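## Task

Carry the blue rack holding the tubes from the counter to the desk, and carry the empty yellow rack from the desk to the counter, passing through the door that closes by itself. At the end both racks must stand upright, each tube must sit fully inserted in a hole of the blue rack, and the door must be closed. A rack or tube touching the floor is a failure. Either or both robots may be used. Finish with the grippers open and the robots moved away. A robot that topples or is left leaning is a failure.

## Robot and tools

Robots: two identical Hello Robot Stretch 3 units, r1 and r2. Each has a two-wheel differential base (0.33 m long, 0.34 m wide, passive omni wheel at the back), a lift sliding on a mast, and a telescoping arm that reaches out to the robot's right side. The base cannot strafe, so to move the gripper forward or back you drive the base. Turning in place pivots about the point between the drive wheels, 0.05 m behind the front edge; with the arm retracted and wrist folded the swept circle has radius 0.28 m, larger if the wrist is unfolded and level.

Frames: the base frame sits on the floor between the drive wheels, x forward, y left, z up. hand_pose is reported in it, at the point where closed fingertips meet. The odometry frame is the base frame at scene start. Each robot reports only in its own frames, so relative positions of the two robots must be judged from images, lidar_m, wrist_depth_mm and head_depth_mm.

execute_actions: argument actions is a list holding one action or none (empty list just returns state and pictures). An action is an object keyed by r1 and/or r2. Per robot you may give base, joints and contact_limits. base holds exactly one command: translate_m (metres, -1 to 1, forward positive, an offset from where the base last measured itself) or rotate_rad (radians, -3.2 to 3.2, counter-clockwise/left positive, an offset). joints gives absolute targets by name: lift_m 0 to 1.1 (arm height); arm_m 0 to 0.52 (extension); wrist_yaw_rad -1.345 to 4.42 (0 along the arm, positive toward robot front, 3.0 folded over base); wrist_pitch_rad -1.57 to 0.451 (0 level, negative tips fingers down); wrist_roll_rad -2.911 to 2.911 (0 fingers side by side); gripper_m -0.089 to 0.179 (larger is wider; actual fingertip gap is smaller by about 0.007 near closed to 0.025 wide open, zero below 0.007); head_pan_rad -3.953 to 1.73 (0 forward, positive left, -1.57 faces along the arm); head_tilt_rad -1.53 to 0.419 (negative looks down). contact_limits takes only arm_m, an effort percentage 1 to 100 at which the arm halts with contact_stop; it also caps holding force until the next action. All motions in one action start together; none lasts beyond 15 s. Anything left out may keep driving toward its previous target without being reported. Unknown keys or out-of-range numbers reject the whole call. cameras picks which images return: r1_head_camera, r1_nav_camera, r1_wrist_camera, r2_head_camera, r2_nav_camera, r2_wrist_camera, or all; omitted or null means all, [] means none. If a result reports a stop, later calls in the same reply are skipped.

wait: seconds 0 to 10; commands nothing and returns state and images. zoom_image: camera name plus region [x0, y0, x1, y1] in pixels from the top-left of that camera's latest full image, at most 504 by 504. finished_scene: scene number of the current scene; ends it permanently after the last command has been held, and reports success plus the next task.

Results: base_status and joint_status tell how each motion of the last accepted action ended: done (for the base this means the wheels turned the commanded amount, slip included), off_target (stopped short, may still be pushing), contact_stop, time_out, torque_fault. After the last three the old target is dropped. A stopped arm or lift goes slack until commanded again; a loaded slack lift can sag, and closing fingers on a surface can push it up. Base, wrist and head have no contact stop. A wrist servo strained for several seconds turns off for 10 s. on_its_own describes uncommanded joints; held at is the target held, not the position. motor_effort is a percent of maximum, positive toward larger joint values, bracketed value is the peak; readings carry fixed bias and noise. Positive wheel effort pushes forward. base_odometry counts wheel turns; turned_by_wheels and turned_by_imu give rotation since the last result; base_tilt gives forward/right lean in degrees with a fixed offset of up to about 4. lidar_m: 12 distances in metres at 30 degree sectors, first straight ahead, counting counter-clockwise (4th left, 7th back, 10th right), plane 0.17 m high, range 0.15 to 12, dash for nothing; it sees table legs not tops, misses glass and thin legs, is partly blocked by the robot's own body (especially with a low lift), and sees the other robot. wrist_depth_mm (45 to 1000) and head_depth_mm (280 to 4000, image sideways) are 7x7 grids of median depth, dash for invalid.

Gripping: command gripper_m below the object's width; release by going at least 0.02 above where contact began. Neither reading nor done confirms a hold; overly hard squeezing triggers a stall guard that may let things slip.

Speed: full base speed (0.30 m/s, 1.9 rad/s) only when stowed: lift_m under 0.30, arm_m under 0.03, wrist_yaw_rad above 2.54; otherwise 0.10 m/s and 0.63 rad/s.

Avoid: folding or unfolding the wrist unless lift_m is 0.32 to 0.95, pitch -0.4 and roll near 0 (folded, the lift may then go down to 0.25); yaw below -0.4 without pitch at -0.5 or lower. Arm pushes against rigid things with the gripper above about 0.45 m, repeated pushes after a contact_stop, or driving while holding or hooking something fixed can tip the robot. If it snags or leans, reverse in small steps, free the gripper, and lower lift to about 0.2. Robots bumping each other or pressing base-to-base fails the run; travel differs slightly between robots (up to 2.5 cm per metre), which matters when sharing a load. Loose objects may be nudged occasionally. The simulation keeps running while you compose a reply, holding your last command. Drops, slams and hard pushes are penalised; faster robot motion is better.

Each tool is called after ">>>" as a command line: name --argument value for each argument, lists and objects as JSON in quotes; but a table of rows of numbers goes row by row, as --pt "numbers of a row", without its own name.

## Session

I'll start by looking at the current state.

>>> execute_actions --actions '[]'

Scene clock: 0.00 s.
r1.base_odometry: x=+0.000 y=+0.000 heading=+0.000 (m, m, rad; r1's odometry frame)
r1.turned_by_wheels: +0.000 (rad since the last result)
r1.turned_by_imu: +0.000 (rad since the last result)
r1.base_tilt: forward=+0.4 right=-1.2 (deg)
r1.lidar_m: 0.75 1.25 2.50 1.17 1.35 1.34 1.44 1.29 1.27 0.89 0.70 0.69
r1.head_depth_mm: 624 629 635 641 648 654 660 / 662 670 675 683 691 697 706 / 705 714 722 729 738 746 754 / 756 765 772 785 793 802 813 / 814 826 833 845 860 867 880 / 879 879 889 901 1049 1064 1081 / 1051 1098 1120 1132 1150 1168 1191
r1.base_status: not commanded
r1.joint_positions: lift_m=+0.298 arm_m=-0.001 wrist_yaw_rad=+3.132 wrist_pitch_rad=-0.434 wrist_roll_rad=-0.004 gripper_m=+0.037 head_pan_rad=-0.006 head_tilt_rad=+0.008
r1.joint_status: not commanded
r1.motor_effort: left_wheel=+0 right_wheel=+0 lift_m=+36 arm_m=+0 wrist_yaw_rad=+1 wrist_pitch_rad=+4 wrist_roll_rad=+0 gripper_m=+0 head_pan_rad=+0 head_tilt_rad=+2 (%)
r1.hand_pose: x=-0.0190 y=+0.0783 z=+0.3071 quat_wxyz=(+0.156, +0.689, +0.149, +0.691) (m; r1's base frame)
r1.wrist_depth_mm: - - - - - - - / 859 913 - - - - - / 675 729 - 856 927 997 - / 580 620 - 698 724 799 858 / 503 524 - 566 619 638 683 / - - - - 539 548 579 / - - - - 458 475 494
r2.base_odometry: x=+0.000 y=+0.000 heading=+0.000 (m, m, rad; r2's odometry frame)
r2.turned_by_wheels: +0.000 (rad since the last result)
r2.turned_by_imu: +0.000 (rad since the last result)
r2.base_tilt: forward=+0.1 right=+0.6 (deg)
r2.lidar_m: 0.87 0.89 1.16 1.97 2.02 2.39 2.26 0.97 0.67 0.64 0.65 0.84
r2.head_depth_mm: 851 844 838 835 828 821 816 / 853 847 840 836 829 826 815 / 855 845 839 835 829 826 820 / 854 850 844 822 816 807 804 / 840 841 836 832 826 821 816 / 852 845 840 833 826 823 818 / 856 847 839 833 828 825 820
r2.base_status: not commanded
r2.joint_positions: lift_m=+0.466 arm_m=+0.000 wrist_yaw_rad=+2.921 wrist_pitch_rad=-0.395 wrist_roll_rad=+0.004 gripper_m=+0.037 head_pan_rad=+0.000 head_tilt_rad=-0.004
r2.joint_status: not commanded
r2.motor_effort: left_wheel=+0 right_wheel=+1 lift_m=+39 arm_m=+0 wrist_yaw_rad=+0 wrist_pitch_rad=+7 wrist_roll_rad=+0 gripper_m=+0 head_pan_rad=+0 head_tilt_rad=+1 (%)
r2.hand_pose: x=+0.0285 y=+0.0766 z=+0.4840 quat_wxyz=(+0.215, +0.705, +0.061, +0.673) (m; r2's base frame)
r2.wrist_depth_mm: - - - - - - 799 / - - - - - - 836 / - - - - - - 858 / - - - - - - 878 / 962 890 938 857 855 825 816 / 812 760 - 714 693 687 699 / 680 660 634 629 618 603 603
pictures: r1_head_camera (sideways: a quarter turn clockwise sets it upright), r1_nav_camera (sideways: a quarter turn counterclockwise sets it upright), r1_wrist_camera, r2_head_camera (sideways: a quarter turn clockwise sets it upright), r2_nav_camera (sideways: a quarter turn counterclockwise sets it upright), r2_wrist_camera
Images, in order (width x height): r1_head_camera 896x504, r1_nav_camera 672x504, r1_wrist_camera 644x364, r2_head_camera 896x504, r2_nav_camera 672x504, r2_wrist_camera 644x364.

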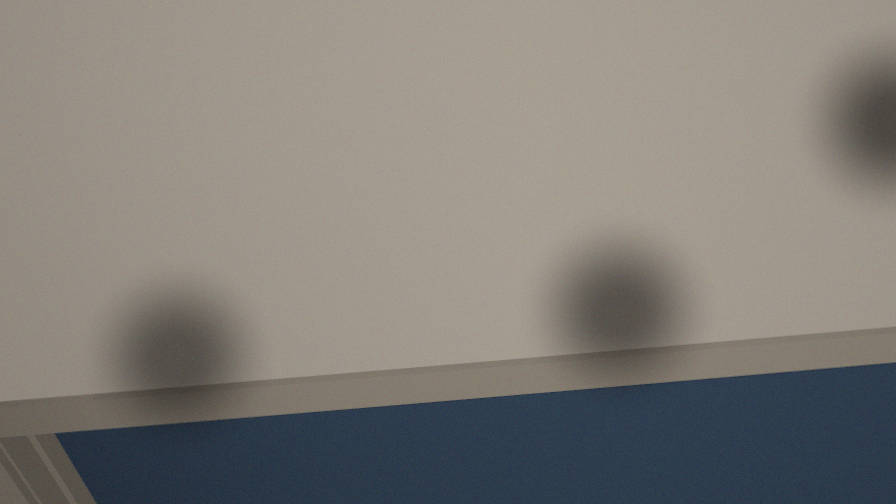

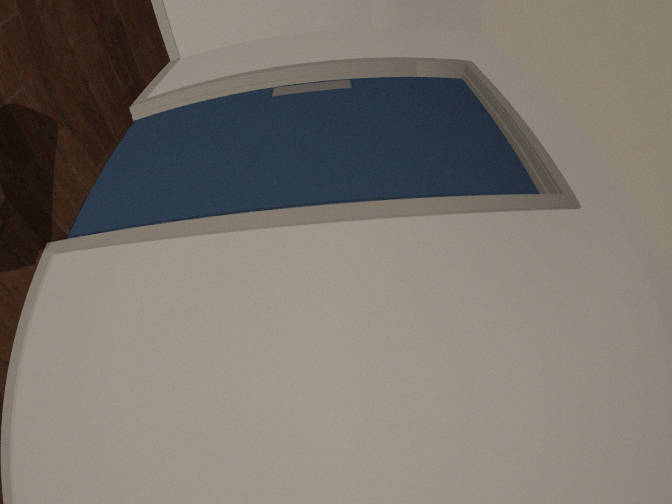

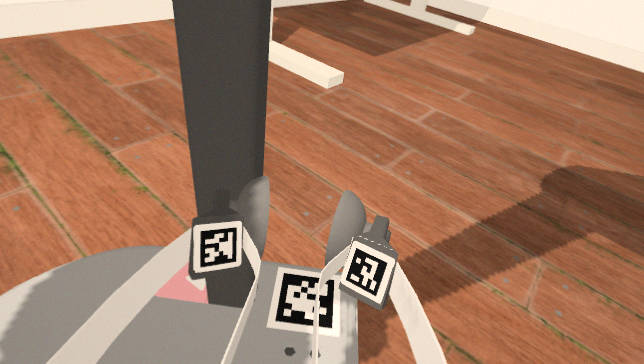

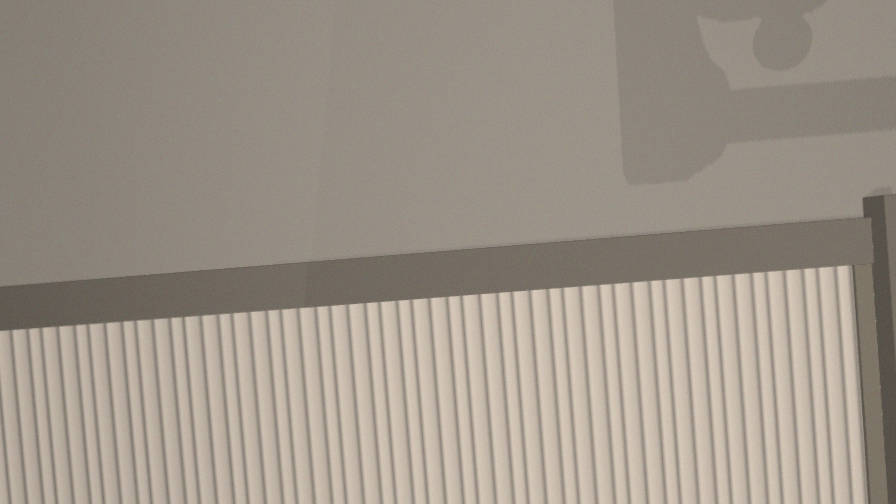

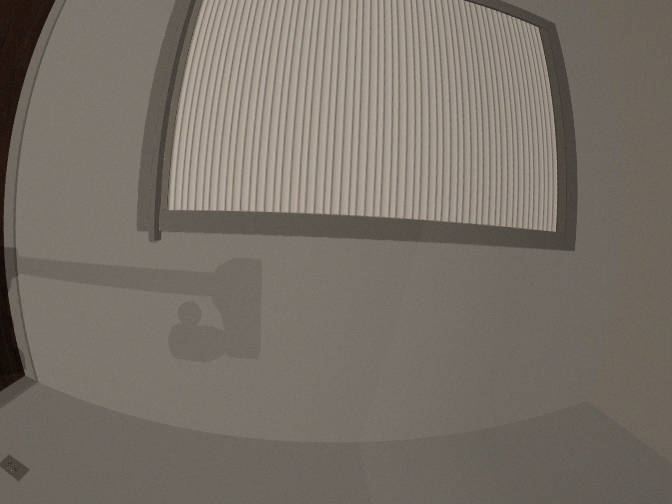

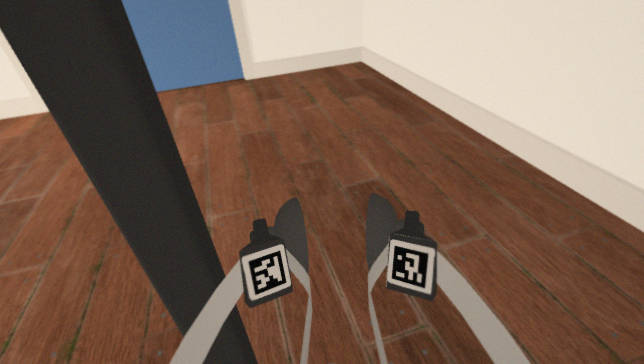

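>>> execute_actions --actions '[{"r1": {"joints": {"head_pan_rad": 1.5, "head_tilt_rad": -0.5}}, "r2": {"joints": {"head_pan_rad": 1.6, "head_tilt_rad": -0.4}}}]' --cameras '["r1_head_camera", "r1_nav_camera", "r2_head_camera", "r2_nav_camera"]'

Scene clock: 3.10 s.
r1.base_odometry: x=+0.000 y=+0.000 heading=+0.000 (m, m, rad; r1's odometry frame)
r1.turned_by_wheels: +0.000 (rad since the last result)
r1.turned_by_imu: -0.001 (rad since the last result)
r1.base_tilt: forward=+0.5 right=-1.2 (deg)
r1.lidar_m: 0.75 1.25 2.51 1.17 1.36 1.34 1.44 1.29 1.27 0.89 0.70 0.69
r1.head_depth_mm: 2066 2248 2434 2565 1937 1521 1267 / 2166 2355 2506 2634 1948 1540 1275 / 2274 2484 1984 2479 1964 1553 1280 / 2348 2559 1867 1417 1975 1559 1288 / 2075 2223 1915 1216 1918 1565 1294 / 1802 1904 1869 1226 1860 1526 1301 / 1582 1649 1695 1235 1806 1591 1306
r1.base_status: not commanded
r1.joint_positions: lift_m=+0.298 arm_m=-0.001 wrist_yaw_rad=+3.132 wrist_pitch_rad=-0.434 wrist_roll_rad=-0.004 gripper_m=+0.037 head_pan_rad=+1.493 head_tilt_rad=-0.493
r1.joint_status: all done
r1.motor_effort: left_wheel=+1(0) right_wheel=+0(0) lift_m=+36(35) arm_m=+0(0) wrist_yaw_rad=+0(1) wrist_pitch_rad=+3(4) wrist_roll_rad=+0(0) gripper_m=+0(0) head_pan_rad=+3(30) head_tilt_rad=-3(26) (%)
r1.hand_pose: x=-0.0190 y=+0.0783 z=+0.3071 quat_wxyz=(+0.156, +0.689, +0.149, +0.691) (m; r1's base frame)
r1.wrist_depth_mm: - - - - - - - / 847 904 - - - - - / 679 724 - 839 917 977 - / 584 614 - 690 727 770 837 / 503 534 - 578 612 653 691 / - - - - 539 552 584 / - - - - 458 480 500
r2.base_odometry: x=+0.000 y=+0.000 heading=+0.000 (m, m, rad; r2's odometry frame)
r2.turned_by_wheels: +0.000 (rad since the last result)
r2.turned_by_imu: +0.000 (rad since the last result)
r2.base_tilt: forward=+0.1 right=+0.6 (deg)
r2.lidar_m: 0.87 0.89 1.16 1.97 2.02 2.39 2.25 0.97 0.67 0.64 0.65 0.85
r2.head_depth_mm: 1724 1829 1959 2102 2213 1777 1407 / 1720 1826 1970 2127 2211 1809 1431 / 1712 1843 1965 2105 2213 1830 1456 / 1728 1832 1958 2108 2254 1867 1469 / 1721 1840 1960 2112 2264 1880 1499 / 1718 1841 1974 2114 2274 1914 1554 / 1709 1828 1942 2109 2237 - -
r2.base_status: not commanded
r2.joint_positions: lift_m=+0.466 arm_m=+0.000 wrist_yaw_rad=+2.921 wrist_pitch_rad=-0.395 wrist_roll_rad=+0.004 gripper_m=+0.037 head_pan_rad=+1.593 head_tilt_rad=-0.395
r2.joint_status: all done
r2.motor_effort: left_wheel=+0(0) right_wheel=+1(1) lift_m=+39(39) arm_m=+1(0) wrist_yaw_rad=-1(1) wrist_pitch_rad=+7(6) wrist_roll_rad=+0(0) gripper_m=+0(0) head_pan_rad=+5(52) head_tilt_rad=-3(20) (%)
r2.hand_pose: x=+0.0285 y=+0.0766 z=+0.4840 quat_wxyz=(+0.215, +0.705, +0.061, +0.673) (m; r2's base frame)
r2.wrist_depth_mm: - - - - - - 806 / - - - - - - 826 / - - - - - - 864 / - - - - - - 891 / 940 881 954 883 904 820 812 / 782 773 - 726 683 703 677 / 667 661 649 625 620 610 596
pictures: r1_head_camera (sideways: a quarter turn clockwise sets it upright), r1_nav_camera (sideways: a quarter turn counterclockwise sets it upright), r2_head_camera (sideways: a quarter turn clockwise sets it upright), r2_nav_camera (sideways: a quarter turn counterclockwise sets it upright)
Images, in order (width x height): r1_head_camera 896x504, r1_nav_camera 672x504, r2_head_camera 896x504, r2_nav_camera 672x504.

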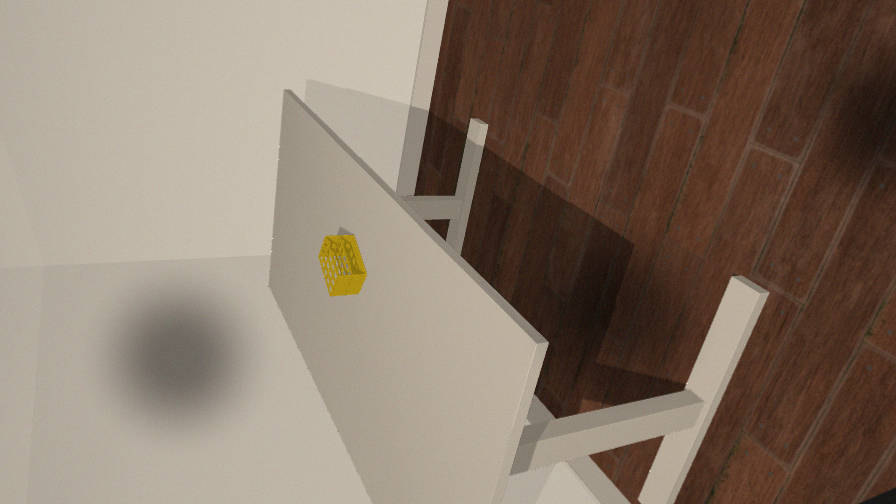

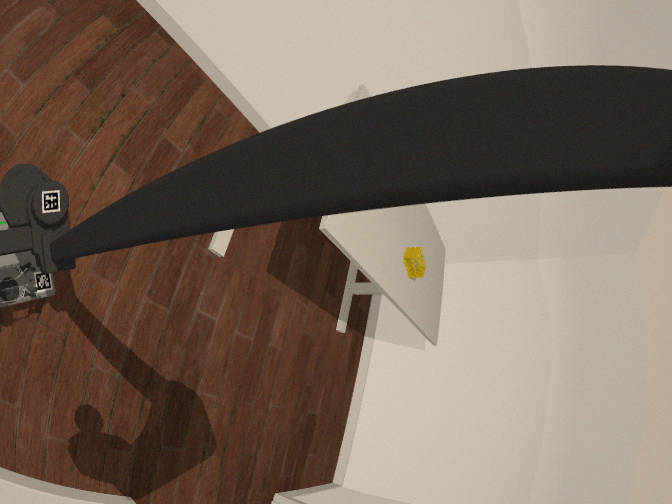

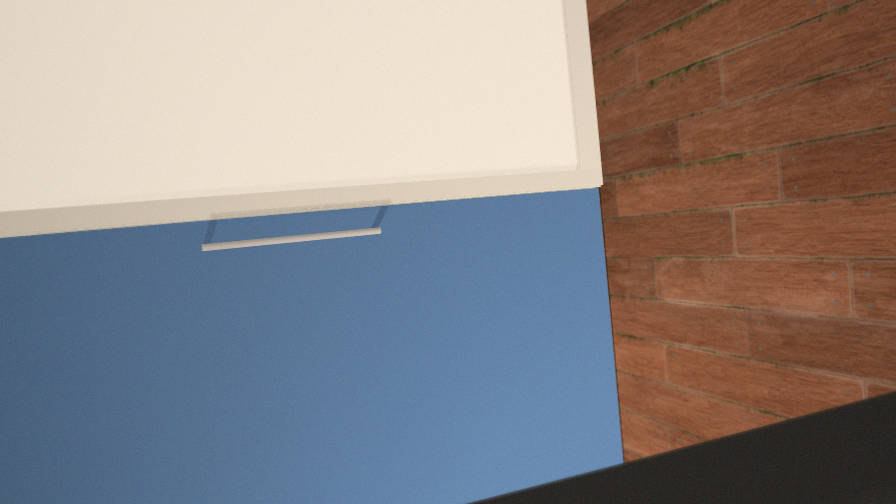

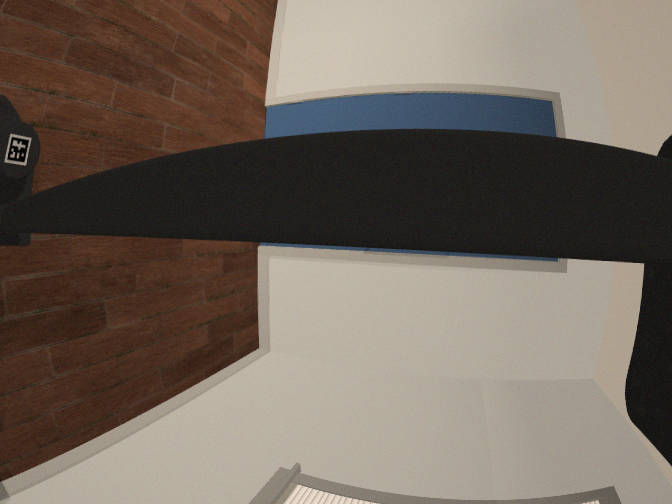

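>>> execute_actions --actions '[{"r1": {"joints": {"head_pan_rad": 0.6, "head_tilt_rad": -0.6}}, "r2": {"joints": {"head_pan_rad": -2.6, "head_tilt_rad": -0.5}}}]' --cameras '["r1_head_camera", "r1_nav_camera", "r2_head_camera", "r2_nav_camera"]'

Scene clock: 9.10 s.
r1.base_odometry: x=+0.000 y=+0.000 heading=+0.000 (m, m, rad; r1's odometry frame)
r1.turned_by_wheels: +0.000 (rad since the last result)
r1.turned_by_imu: -0.001 (rad since the last result)
r1.base_tilt: forward=+0.3 right=-1.2 (deg)
r1.lidar_m: 0.75 1.25 2.51 1.17 1.36 1.34 1.44 1.29 1.27 0.89 0.70 0.69
r1.head_depth_mm: 970 1039 1122 1184 1178 1280 1200 / 1118 1214 1329 1461 1600 1433 1209 / 1323 1453 1614 1816 1759 1432 1218 / 1546 1733 1961 2149 1772 1447 1220 / 1866 2177 2554 2306 1785 1453 1229 / 2133 2335 2595 2342 1793 1465 1234 / 2054 2233 2485 2352 1808 1462 1234
r1.base_status: not commanded
r1.joint_positions: lift_m=+0.298 arm_m=-0.001 wrist_yaw_rad=+3.132 wrist_pitch_rad=-0.434 wrist_roll_rad=-0.004 gripper_m=+0.037 head_pan_rad=+0.607 head_tilt_rad=-0.592
r1.joint_status: all done
r1.motor_effort: left_wheel=+0(0) right_wheel=+0(0) lift_m=+35(35) arm_m=+0(0) wrist_yaw_rad=+1(0) wrist_pitch_rad=+3(3) wrist_roll_rad=+0(0) gripper_m=+0(1) head_pan_rad=-3(32) head_tilt_rad=-3(15) (%)
r1.hand_pose: x=-0.0190 y=+0.0783 z=+0.3071 quat_wxyz=(+0.156, +0.689, +0.149, +0.691) (m; r1's base frame)
r1.wrist_depth_mm: - - - - - - - / 831 929 - - - - - / 694 746 - 838 936 - - / 580 613 - 685 729 773 856 / 500 525 - 576 633 639 693 / - - - - 531 546 587 / - - - - 463 478 499
r2.base_odometry: x=+0.000 y=+0.000 heading=+0.000 (m, m, rad; r2's odometry frame)
r2.turned_by_wheels: +0.000 (rad since the last result)
r2.turned_by_imu: +0.001 (rad since the last result)
r2.base_tilt: forward=+0.1 right=+0.6 (deg)
r2.lidar_m: 0.87 0.89 1.16 1.97 2.02 2.40 2.26 0.97 0.68 0.64 0.65 0.85
r2.head_depth_mm: 2318 2546 2780 2664 2050 1604 1308 / 1709 1837 1996 2139 2033 1633 1325 / 1350 1427 1511 1617 1744 1643 1352 / 1116 1172 1229 1298 1361 1449 1361 / 950 989 1037 1081 1129 1187 1239 / 828 858 890 925 962 1004 1043 / 734 759 784 810 837 870 898
r2.base_status: not commanded
r2.joint_positions: lift_m=+0.466 arm_m=+0.000 wrist_yaw_rad=+2.921 wrist_pitch_rad=-0.395 wrist_roll_rad=+0.004 gripper_m=+0.037 head_pan_rad=-2.593 head_tilt_rad=-0.494
r2.joint_status: all done
r2.motor_effort: left_wheel=+0(0) right_wheel=+2(1) lift_m=+40(40) arm_m=+1(0) wrist_yaw_rad=+0(1) wrist_pitch_rad=+7(7) wrist_roll_rad=+0(0) gripper_m=+0(0) head_pan_rad=-5(53) head_tilt_rad=-3(10) (%)
r2.hand_pose: x=+0.0285 y=+0.0766 z=+0.4840 quat_wxyz=(+0.215, +0.705, +0.061, +0.673) (m; r2's base frame)
r2.wrist_depth_mm: - - - - - - 804 / - - - - - - 824 / - - - - - - 857 / - - - - - 991 865 / 930 906 926 873 871 826 818 / 805 748 - 747 693 707 677 / 672 660 636 628 612 616 606
pictures: r1_head_camera (sideways: a quarter turn clockwise sets it upright), r1_nav_camera (sideways: a quarter turn counterclockwise sets it upright), r2_head_camera (sideways: a quarter turn clockwise sets it upright), r2_nav_camera (sideways: a quarter turn counterclockwise sets it upright)
Images, in order (width x height): r1_head_camera 896x504, r1_nav_camera 672x504, r2_head_camera 896x504, r2_nav_camera 672x504.

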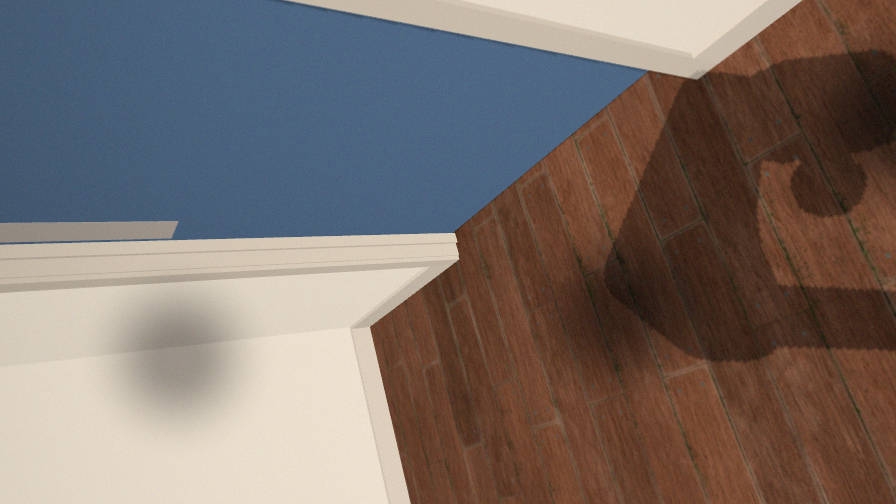

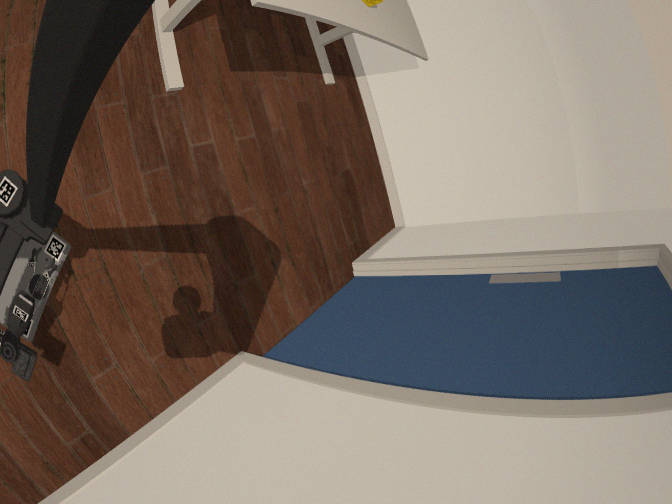

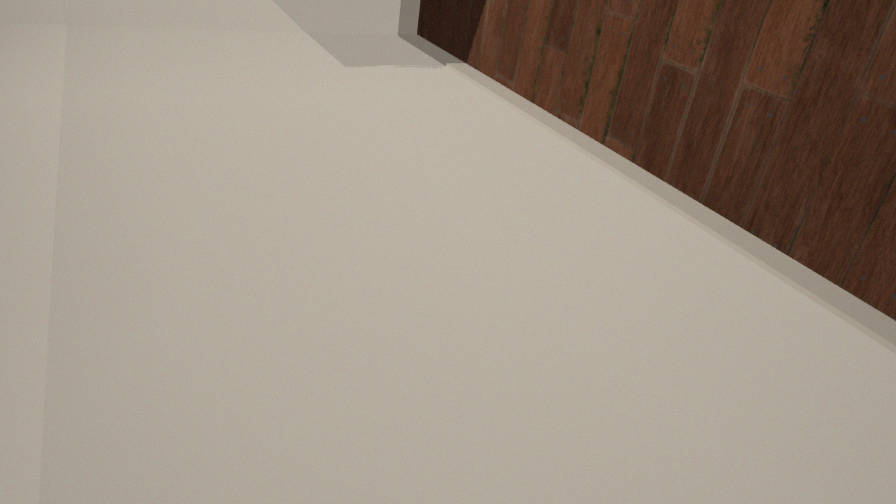

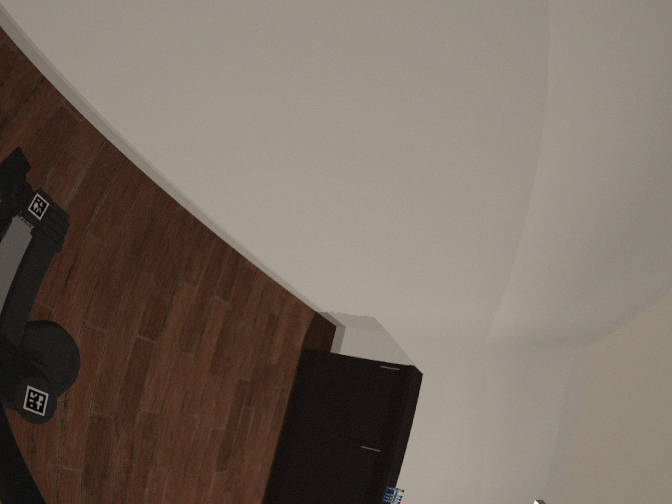

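>>> execute_actions --actions '[{"r1": {"base": {"rotate_rad": 1.13}, "joints": {"head_pan_rad": 0.0, "head_tilt_rad": -0.5, "lift_m": 0.28}}, "r2": {"base": {"rotate_rad": 2.6}, "joints": {"head_pan_rad": 0.0, "head_tilt_rad": -0.35, "lift_m": 0.28}}}]' --cameras '["r1_head_camera", "r2_head_camera", "r2_nav_camera"]'

Scene clock: 57.40 s.
r1.base_odometry: x=+0.000 y=+0.000 heading=+1.130 (m, m, rad; r1's odometry frame)
r1.turned_by_wheels: +1.130 (rad since the last result)
r1.turned_by_imu: +1.114 (rad since the last result)
r1.base_tilt: forward=+0.4 right=-1.2 (deg)
r1.lidar_m: 2.21 1.17 1.34 1.34 1.50 1.27 1.27 0.84 0.70 0.69 0.77 1.40
r1.head_depth_mm: 2054 2240 2473 2554 1901 1514 1257 / 2075 2269 2481 2594 1925 1526 1262 / 2099 2296 2517 2610 1942 1535 1268 / 2126 2327 2572 2638 1958 1549 1273 / 2145 2353 2608 2653 1963 1549 1282 / 2165 2375 2021 2450 1979 1561 1287 / 2213 2437 1899 1277 1985 1572 1297
r1.base_status: done
r1.joint_positions: lift_m=+0.280 arm_m=-0.001 wrist_yaw_rad=+3.132 wrist_pitch_rad=-0.435 wrist_roll_rad=-0.004 gripper_m=+0.037 head_pan_rad=+0.007 head_tilt_rad=-0.507
r1.joint_status: all done
r1.motor_effort: left_wheel=-1(6) right_wheel=+2(10) lift_m=+27(32) arm_m=+0(0) wrist_yaw_rad=+1(0) wrist_pitch_rad=+3(4) wrist_roll_rad=+0(0) gripper_m=-1(0) head_pan_rad=-3(30) head_tilt_rad=+3(14) (%)
r1.hand_pose: x=-0.0190 y=+0.0782 z=+0.2891 quat_wxyz=(+0.156, +0.689, +0.150, +0.691) (m; r1's base frame)
r1.wrist_depth_mm: - - - - - - - / 822 882 - - - - - / 644 694 - 797 895 950 - / 552 587 - 656 698 758 818 / 478 524 - 545 602 625 662 / - - - - 518 528 559 / - - - - 440 457 474
r2.base_odometry: x=+0.000 y=+0.000 heading=+2.600 (m, m, rad; r2's odometry frame)
r2.turned_by_wheels: +2.600 (rad since the last result)
r2.turned_by_imu: +2.603 (rad since the last result)
r2.base_tilt: forward=+0.1 right=+0.6 (deg)
r2.lidar_m: 2.42 2.26 1.01 0.68 0.63 0.65 0.82 0.87 0.89 1.14 1.97 2.01
r2.head_depth_mm: 2159 2303 2433 2587 2504 1861 1461 / 2405 2597 2759 2922 2573 1868 1493 / 2720 2901 3169 3377 2610 1920 1506 / 3060 3220 3404 2837 2709 1951 1523 / 2927 3077 3083 2629 2671 1981 1538 / 2749 2851 2947 2467 2567 2002 1562 / 2636 2710 2802 2283 2410 2042 1587
r2.base_status: done
r2.joint_positions: lift_m=+0.280 arm_m=+0.000 wrist_yaw_rad=+2.921 wrist_pitch_rad=-0.396 wrist_roll_rad=+0.004 gripper_m=+0.037 head_pan_rad=-0.007 head_tilt_rad=-0.359
r2.joint_status: all done
r2.motor_effort: left_wheel=-1(6) right_wheel=+2(7) lift_m=+34(37) arm_m=+0(0) wrist_yaw_rad=-1(0) wrist_pitch_rad=+8(8) wrist_roll_rad=+0(0) gripper_m=+0(0) head_pan_rad=+5(52) head_tilt_rad=+2(12) (%)
r2.hand_pose: x=+0.0285 y=+0.0765 z=+0.2978 quat_wxyz=(+0.215, +0.705, +0.062, +0.673) (m; r2's base frame)
r2.wrist_depth_mm: - 627 727 982 - - - / - 673 788 - - - - / 538 - 832 944 917 911 849 / 578 - 749 754 715 681 668 / 600 608 642 603 594 558 557 / 537 518 - 517 467 480 473 / 467 - - - 422 415 406
pictures: r1_head_camera (sideways: a quarter turn clockwise sets it upright), r2_head_camera (sideways: a quarter turn clockwise sets it upright), r2_nav_camera (sideways: a quarter turn counterclockwise sets it upright)
Images, in order (width x height): r1_head_camera 896x504, r2_head_camera 896x504, r2_nav_camera 672x504.

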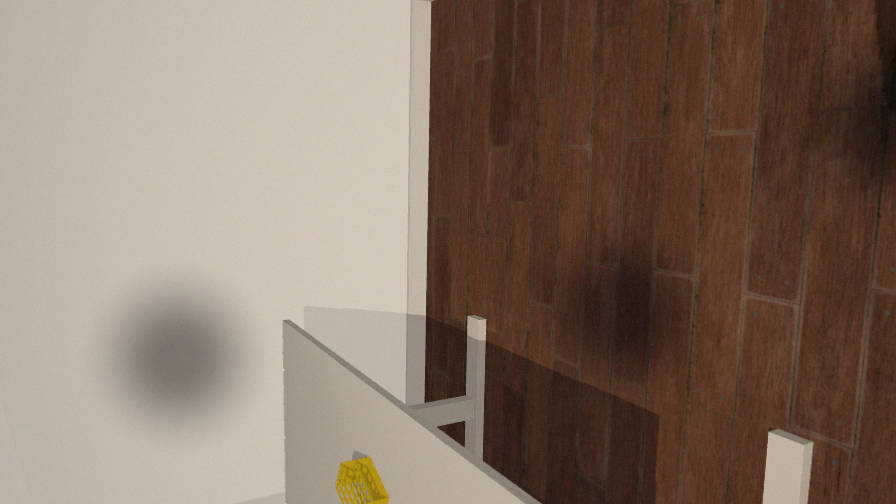

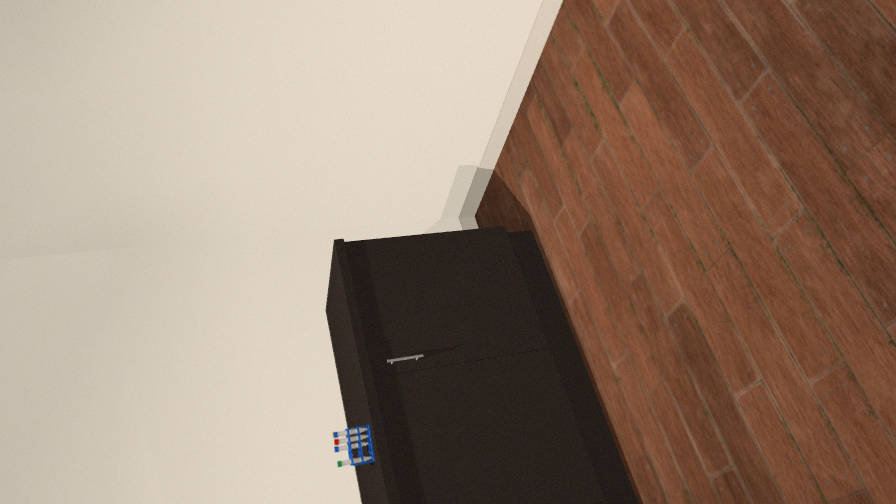

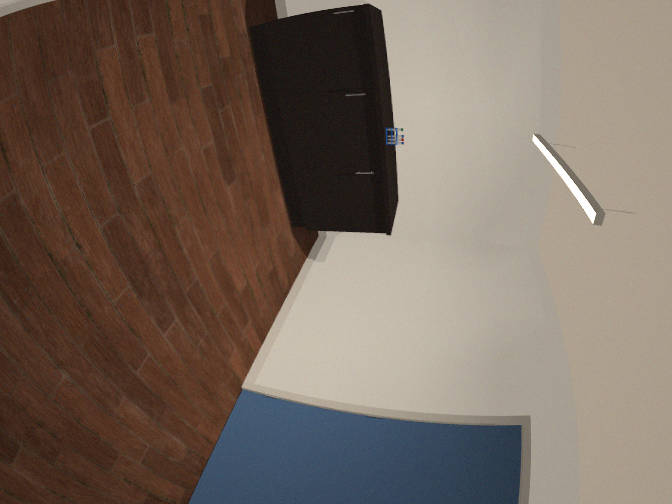

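>>> execute_actions --actions '[{"r1": {"base": {"rotate_rad": -0.08}}, "r2": {"base": {"rotate_rad": 0.21}}}]' --cameras '[]'

>>> execute_actions --actions '[{"r1": {"base": {"translate_m": 1.0}}, "r2": {"base": {"translate_m": 1.0}}}]' --cameras '[]'

>>> execute_actions --actions '[{"r1": {"base": {"translate_m": 0.5}}, "r2": {"base": {"translate_m": 1.0}}}]' --cameras '["r1_nav_camera", "r2_head_camera"]'

Scene clock: 67.40 s.
r1.base_odometry: x=+0.000 y=+0.000 heading=+1.050 (m, m, rad; r1's odometry frame)
r1.turned_by_wheels: -0.080 (rad since the last result)
r1.turned_by_imu: -0.080 (rad since the last result)
r1.base_tilt: forward=+0.4 right=-1.2 (deg)
r1.lidar_m: 2.50 1.17 1.36 1.34 1.44 1.29 1.27 0.89 0.70 0.69 0.75 1.25
r1.head_depth_mm: 2070 2241 2454 2333 1922 1520 1255 / 2094 2270 2517 2590 1924 1528 1263 / 2098 2302 2541 2622 1936 1528 1264 / 2113 2323 2559 2634 1954 1551 1277 / 2126 2294 2566 2651 1964 1555 1284 / 2129 2337 2507 2701 1964 1562 1290 / 2150 2333 1907 2339 2002 1572 1292
r1.base_status: done
r1.joint_positions: lift_m=+0.280 arm_m=-0.001 wrist_yaw_rad=+3.132 wrist_pitch_rad=-0.435 wrist_roll_rad=-0.004 gripper_m=+0.037 head_pan_rad=+0.007 head_tilt_rad=-0.507
r1.joint_status: not commanded
r1.motor_effort: left_wheel=+1(6) right_wheel=-1(6) lift_m=+27(26) arm_m=+0(0) wrist_yaw_rad=+1(0) wrist_pitch_rad=+4(4) wrist_roll_rad=+0(0) gripper_m=-1(0) head_pan_rad=-3(3) head_tilt_rad=+2(3) (%)
r1.hand_pose: x=-0.0190 y=+0.0782 z=+0.2891 quat_wxyz=(+0.156, +0.689, +0.150, +0.691) (m; r1's base frame)
r1.wrist_depth_mm: - - - - - - - / 817 866 - - - - - / 653 692 - 797 854 969 - / 556 587 - 663 699 763 814 / 481 518 - 549 589 624 666 / - - - - 507 530 555 / - - - - 446 459 484
r2.base_odometry: x=+0.000 y=+0.000 heading=+2.810 (m, m, rad; r2's odometry frame)
r2.turned_by_wheels: +0.210 (rad since the last result)
r2.turned_by_imu: +0.211 (rad since the last result)
r2.base_tilt: forward=+0.1 right=+0.6 (deg)
r2.lidar_m: 2.29 1.76 0.82 0.64 0.64 0.68 0.89 0.87 0.94 1.40 1.96 2.13
r2.head_depth_mm: 2710 2918 2998 3158 2505 1836 1466 / 2967 3191 3272 2825 2579 1881 1486 / 2882 3052 2931 2695 2624 1916 1505 / 2759 2940 2966 2550 2590 1949 1521 / 2682 2811 2859 2419 2548 1994 1544 / 2599 2695 2806 2304 2427 2009 1555 / 2500 2607 2752 2226 2358 2044 1596
r2.base_status: done
r2.joint_positions: lift_m=+0.280 arm_m=+0.000 wrist_yaw_rad=+2.921 wrist_pitch_rad=-0.396 wrist_roll_rad=+0.004 gripper_m=+0.037 head_pan_rad=-0.007 head_tilt_rad=-0.358
r2.joint_status: not commanded
r2.motor_effort: left_wheel=-2(6) right_wheel=+3(6) lift_m=+34(34) arm_m=+0(0) wrist_yaw_rad=+0(0) wrist_pitch_rad=+7(7) wrist_roll_rad=+0(0) gripper_m=+0(0) head_pan_rad=+4(5) head_tilt_rad=+3(2) (%)
r2.hand_pose: x=+0.0285 y=+0.0765 z=+0.2978 quat_wxyz=(+0.215, +0.705, +0.062, +0.673) (m; r2's base frame)
r2.wrist_depth_mm: - 591 672 800 984 - - / - 639 692 853 - - - / 551 - 782 869 910 888 838 / 598 - 758 749 719 692 683 / 608 621 633 605 578 563 551 / 543 529 - 508 472 487 465 / 472 - - - 426 414 408
pictures: none
No camera images: the call's "cameras" was empty. Leave "cameras" out to get every camera's image.

Scene clock: 72.43 s.
r1.base_odometry: x=+0.497 y=+0.867 heading=+1.050 (m, m, rad; r1's odometry frame)
r1.turned_by_wheels: +0.000 (rad since the last result)
r1.turned_by_imu: -0.002 (rad since the last result)
r1.base_tilt: forward=+0.4 right=-1.3 (deg)
r1.lidar_m: 1.51 1.28 1.24 0.77 1.32 1.98 2.23 1.04 0.85 0.89 0.96 1.31
r1.head_depth_mm: 1235 1349 1483 1647 1799 1513 1260 / 1237 1352 1496 1671 1810 1524 1262 / 1240 1358 1502 1671 1822 1532 1272 / 1249 1363 1505 1678 1834 1546 1279 / 1252 1369 1511 1689 1835 1553 1281 / 1258 1380 1520 1692 1862 1524 1290 / 1261 1383 1533 1270 1858 1535 1292
r1.base_status: done
r1.joint_positions: lift_m=+0.280 arm_m=-0.001 wrist_yaw_rad=+3.132 wrist_pitch_rad=-0.435 wrist_roll_rad=-0.004 gripper_m=+0.037 head_pan_rad=+0.007 head_tilt_rad=-0.506
r1.joint_status: not commanded
r1.motor_effort: left_wheel=+2(8) right_wheel=-2(6) lift_m=+27(27) arm_m=+0(0) wrist_yaw_rad=+1(0) wrist_pitch_rad=+4(4) wrist_roll_rad=+0(0) gripper_m=+0(0) head_pan_rad=-2(3) head_tilt_rad=+2(3) (%)
r1.hand_pose: x=-0.0190 y=+0.0782 z=+0.2891 quat_wxyz=(+0.156, +0.689, +0.150, +0.691) (m; r1's base frame)
r1.wrist_depth_mm: - - - - - - - / 800 880 - 984 - - - / 668 709 - 805 867 980 - / 556 585 - 676 691 750 803 / 484 515 - 549 606 616 661 / - - - - 515 523 560 / - - - - 439 457 475
r2.base_odometry: x=-0.945 y=+0.326 heading=+2.810 (m, m, rad; r2's odometry frame)
r2.turned_by_wheels: +0.000 (rad since the last result)
r2.turned_by_imu: +0.009 (rad since the last result)
r2.base_tilt: forward=+0.1 right=+0.6 (deg)
r2.lidar_m: 1.37 1.35 1.32 1.04 1.04 1.12 1.68 1.78 1.93 1.60 1.57 1.70
r2.head_depth_mm: 2085 2184 2303 1715 1832 1859 1464 / 2014 2123 2208 1619 1741 1822 1483 / 1939 2039 2132 1566 1637 1746 1506 / 1854 1947 2043 1487 1563 1669 1525 / 1784 1878 1967 1459 1493 1575 1549 / 1736 1809 1901 1394 1427 1507 1557 / 1674 1752 1835 1449 1376 1442 1532
r2.base_status: done
r2.joint_positions: lift_m=+0.280 arm_m=+0.000 wrist_yaw_rad=+2.921 wrist_pitch_rad=-0.396 wrist_roll_rad=+0.004 gripper_m=+0.037 head_pan_rad=-0.007 head_tilt_rad=-0.358
r2.joint_status: not commanded
r2.motor_effort: left_wheel=-2(6) right_wheel=+3(6) lift_m=+34(34) arm_m=+1(0) wrist_yaw_rad=+1(0) wrist_pitch_rad=+8(8) wrist_roll_rad=+0(0) gripper_m=+0(0) head_pan_rad=+4(5) head_tilt_rad=+2(2) (%)
r2.hand_pose: x=+0.0285 y=+0.0765 z=+0.2977 quat_wxyz=(+0.215, +0.705, +0.062, +0.673) (m; r2's base frame)
r2.wrist_depth_mm: - 941 - - - - - / 817 987 - - - - - / 876 - - 964 934 866 838 / 799 - 769 731 713 679 667 / 649 609 636 598 592 562 555 / 532 520 - 515 469 483 464 / 468 - - - 422 417 410
pictures: none
No camera images: the call's "cameras" was empty. Leave "cameras" out to get every camera's image.

Scene clock: 77.47 s.
r1.base_odometry: x=+0.746 y=+1.301 heading=+1.050 (m, m, rad; r1's odometry frame)
r1.turned_by_wheels: +0.000 (rad since the last result)
r1.turned_by_imu: -0.001 (rad since the last result)
r1.base_tilt: forward=+0.4 right=-1.3 (deg)
r1.lidar_m: 1.01 0.90 0.88 1.16 0.97 1.89 2.38 1.17 0.96 0.89 0.94 1.02
r1.head_depth_mm: 810 882 969 1088 1221 1394 1257 / 810 889 979 1088 1233 1401 1267 / 812 891 984 1096 1236 1408 1272 / 817 892 988 1101 1244 1417 1281 / 819 899 993 1107 1256 1425 1282 / 825 902 997 1114 1259 1430 1289 / 827 907 1001 1120 1244 1440 1296
r1.base_status: done
r1.joint_positions: lift_m=+0.280 arm_m=-0.001 wrist_yaw_rad=+3.132 wrist_pitch_rad=-0.435 wrist_roll_rad=-0.004 gripper_m=+0.037 head_pan_rad=+0.007 head_tilt_rad=-0.506
r1.joint_status: not commanded
r1.motor_effort: left_wheel=+2(9) right_wheel=-2(6) lift_m=+27(27) arm_m=-1(0) wrist_yaw_rad=+1(0) wrist_pitch_rad=+4(4) wrist_roll_rad=+0(0) gripper_m=+0(1) head_pan_rad=-3(3) head_tilt_rad=+3(3) (%)
r1.hand_pose: x=-0.0190 y=+0.0781 z=+0.2891 quat_wxyz=(+0.156, +0.689, +0.150, +0.691) (m; r1's base frame)
r1.wrist_depth_mm: 971 - - - - - - / 774 882 - - - - - / 661 693 - 798 874 944 810 / 552 574 - 666 701 756 784 / 484 520 - 557 600 628 625 / - - - - 509 519 550 / - - - - 438 458 486
r2.base_odometry: x=-1.891 y=+0.652 heading=+2.810 (m, m, rad; r2's odometry frame)
r2.turned_by_wheels: +0.000 (rad since the last result)
r2.turned_by_imu: +0.009 (rad since the last result)
r2.base_tilt: forward=+0.1 right=+0.5 (deg)
r2.lidar_m: 0.44 0.43 0.47 0.71 1.43 1.54 2.33 2.70 1.51 1.20 1.19 0.55
r2.head_depth_mm: 1079 1142 1213 1231 751 576 617 / 1036 1089 1162 1184 770 566 581 / 996 1051 1110 1145 784 576 548 / 957 1005 1063 1108 804 585 506 / 926 973 1022 1068 824 595 483 / 893 937 986 1035 843 605 470 / 864 905 948 996 862 567 475
r2.base_status: done
r2.joint_positions: lift_m=+0.280 arm_m=+0.000 wrist_yaw_rad=+2.921 wrist_pitch_rad=-0.396 wrist_roll_rad=+0.004 gripper_m=+0.037 head_pan_rad=-0.007 head_tilt_rad=-0.358
r2.joint_status: not commanded
r2.motor_effort: left_wheel=-1(7) right_wheel=+2(6) lift_m=+34(35) arm_m=-1(0) wrist_yaw_rad=+2(1) wrist_pitch_rad=+8(8) wrist_roll_rad=+0(0) gripper_m=+0(0) head_pan_rad=+5(5) head_tilt_rad=+3(4) (%)
r2.hand_pose: x=+0.0285 y=+0.0765 z=+0.2977 quat_wxyz=(+0.215, +0.705, +0.062, +0.673) (m; r2's base frame)
r2.wrist_depth_mm: - - - 702 521 419 347 / - - - 820 563 446 366 / - - - 899 702 467 387 / 813 - 760 744 678 569 405 / 648 624 648 600 599 556 483 / 537 535 - 507 463 481 467 / 468 - - - 424 416 409
pictures: r1_nav_camera (sideways: a quarter turn counterclockwise sets it upright), r2_head_camera (sideways: a quarter turn clockwise sets it upright)
Images, in order (width x height): r1_nav_camera 672x504, r2_head_camera 896x504.

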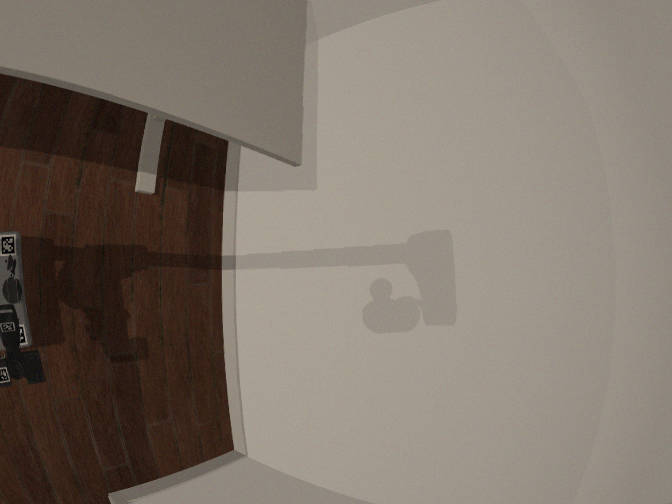

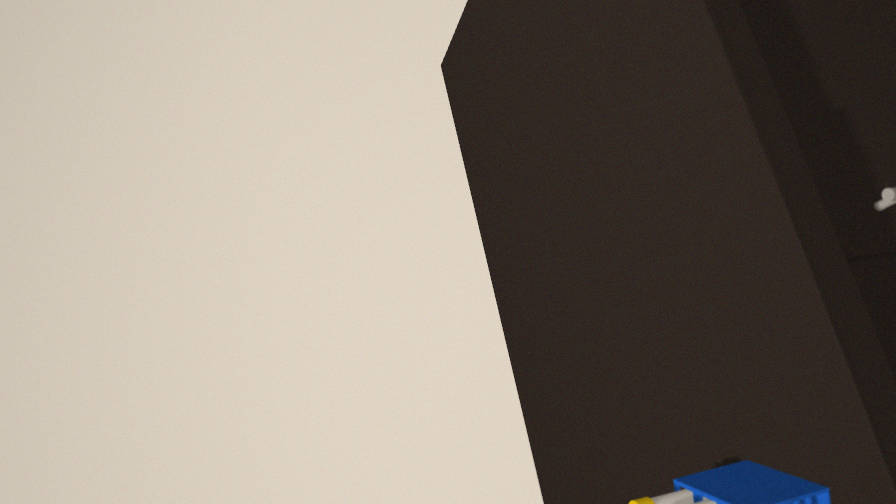

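>>> execute_actions --actions '[{"r1": {"base": {"rotate_rad": 3.05}, "joints": {"lift_m": 0.8, "head_pan_rad": -1.57, "head_tilt_rad": -0.7, "wrist_pitch_rad": -0.4}}, "r2": {"base": {"rotate_rad": 1.955}, "joints": {"lift_m": 0.94, "head_pan_rad": -1.57, "head_tilt_rad": -0.7, "wrist_pitch_rad": -0.4}}}]' --cameras '["r1_head_camera", "r2_head_camera"]'

Scene clock: 96.87 s.
r1.base_odometry: x=+0.746 y=+1.301 heading=-2.183 (m, m, rad; r1's odometry frame)
r1.turned_by_wheels: +3.050 (rad since the last result)
r1.turned_by_imu: +3.022 (rad since the last result)
r1.base_tilt: forward=+0.4 right=-1.2 (deg)
r1.lidar_m: 2.77 1.17 0.97 0.89 0.90 1.03 1.01 1.06 0.88 1.16 0.97 1.73
r1.head_depth_mm: 980 1110 1135 871 705 636 - / 978 1104 1140 875 708 631 - / 975 1101 1149 880 711 1270 - / 971 1090 1159 881 714 645 - / 965 1090 1165 886 716 644 - / 963 1084 1173 893 718 648 1174 / 959 1081 1165 896 726 651 1183
r1.base_status: done
r1.joint_positions: lift_m=+0.800 arm_m=-0.001 wrist_yaw_rad=+3.132 wrist_pitch_rad=-0.418 wrist_roll_rad=-0.004 gripper_m=+0.037 head_pan_rad=-1.563 head_tilt_rad=-0.691
r1.joint_status: all done
r1.motor_effort: left_wheel=-1(7) right_wheel=+1(8) lift_m=+42(44) arm_m=+0(0) wrist_yaw_rad=+1(0) wrist_pitch_rad=+5(5) wrist_roll_rad=+0(0) gripper_m=+0(0) head_pan_rad=-3(35) head_tilt_rad=-3(18) (%)
r1.hand_pose: x=-0.0190 y=+0.0803 z=+0.8123 quat_wxyz=(+0.150, +0.691, +0.144, +0.693) (m; r1's base frame)
r1.wrist_depth_mm: 917 894 - 913 910 891 863 / - 971 - - 992 981 903 / - - - - - - 994 / - - - - - - - / - - - - - - - / 968 - - - - - - / 875 873 931 965 - - -
r2.base_odometry: x=-1.891 y=+0.652 heading=-1.519 (m, m, rad; r2's odometry frame)
r2.turned_by_wheels: +1.955 (rad since the last result)
r2.turned_by_imu: +1.963 (rad since the last result)
r2.base_tilt: forward=+0.1 right=+0.6 (deg)
r2.lidar_m: 1.42 1.47 1.99 2.70 1.72 1.24 1.19 0.63 0.45 0.43 0.45 0.60
r2.head_depth_mm: 877 967 787 596 535 - - / 880 983 807 608 534 - - / 880 984 829 620 543 - 985 / 880 986 853 571 549 - 983 / 879 984 876 585 562 685 937 / 876 983 904 607 573 704 901 / 881 981 934 673 564 706 903
r2.base_status: done
r2.joint_positions: lift_m=+0.940 arm_m=+0.000 wrist_yaw_rad=+2.921 wrist_pitch_rad=-0.413 wrist_roll_rad=+0.004 gripper_m=+0.037 head_pan_rad=-1.563 head_tilt_rad=-0.692
r2.joint_status: all done
r2.motor_effort: left_wheel=-2(7) right_wheel=+2(6) lift_m=+45(47) arm_m=+0(0) wrist_yaw_rad=-1(0) wrist_pitch_rad=+7(11) wrist_roll_rad=+0(0) gripper_m=+0(0) head_pan_rad=-5(51) head_tilt_rad=-3(20) (%)
r2.hand_pose: x=+0.0280 y=+0.0744 z=+0.9536 quat_wxyz=(+0.221, +0.705, +0.068, +0.671) (m; r2's base frame)
r2.wrist_depth_mm: - - - - - - - / - - - - - - - / - - - - - - - / - - - - - - - / - - - - - - - / - - - - - - - / - - - - - - -
pictures: r1_head_camera (sideways: a quarter turn clockwise sets it upright), r2_head_camera (sideways: a quarter turn clockwise sets it upright)
Images, in order (width x height): r1_head_camera 896x504, r2_head_camera 896x504.

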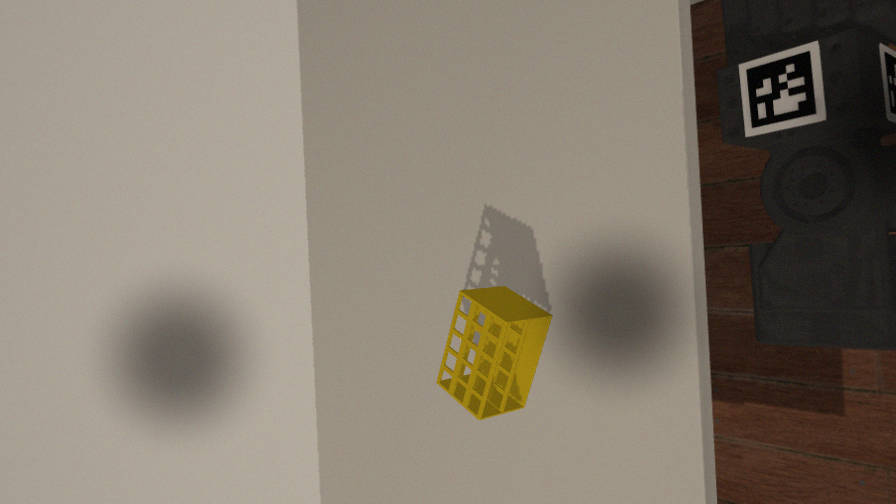

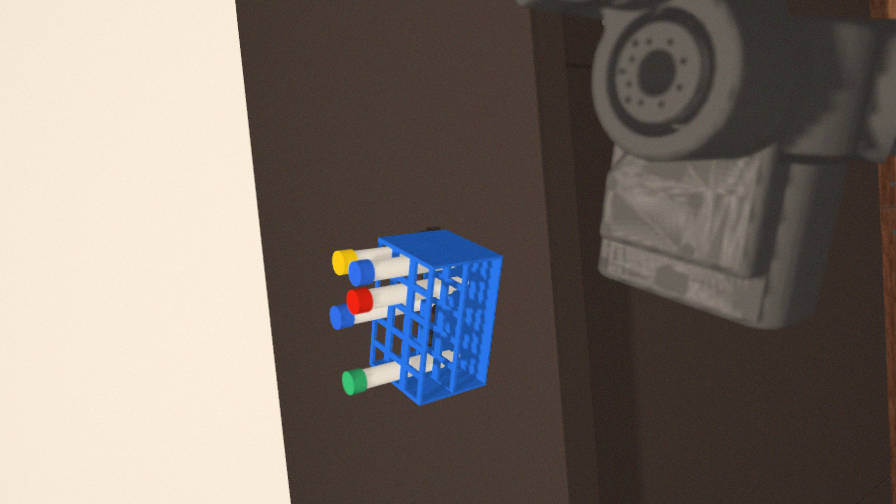

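>>> zoom_image --camera "r2_head_camera" --region '[280, 180, 580, 440]'

>>> zoom_image --camera "r1_head_camera" --region '[380, 200, 640, 460]'

Region (280, 180, 580, 440) of r2_head_camera's 896x504 image, scaled by 1.680, with more detail than that image has; it fills the top 437 rows of this view, and the rest is white.

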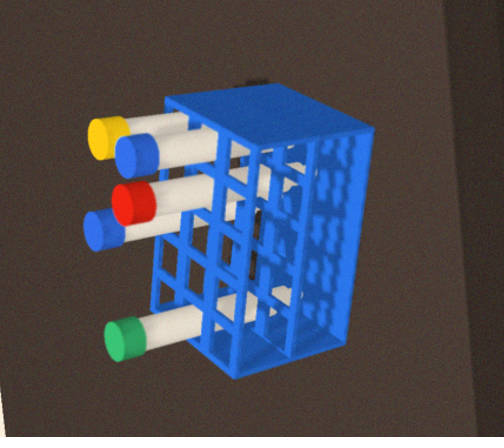

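Region (380, 200, 640, 460) of r1_head_camera's 896x504 image, scaled by 1.938, with more detail than that image has.

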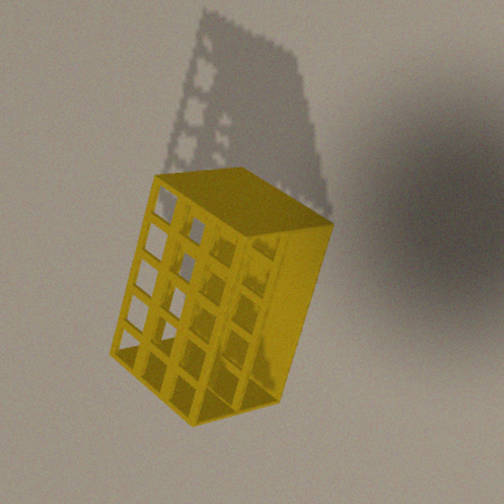

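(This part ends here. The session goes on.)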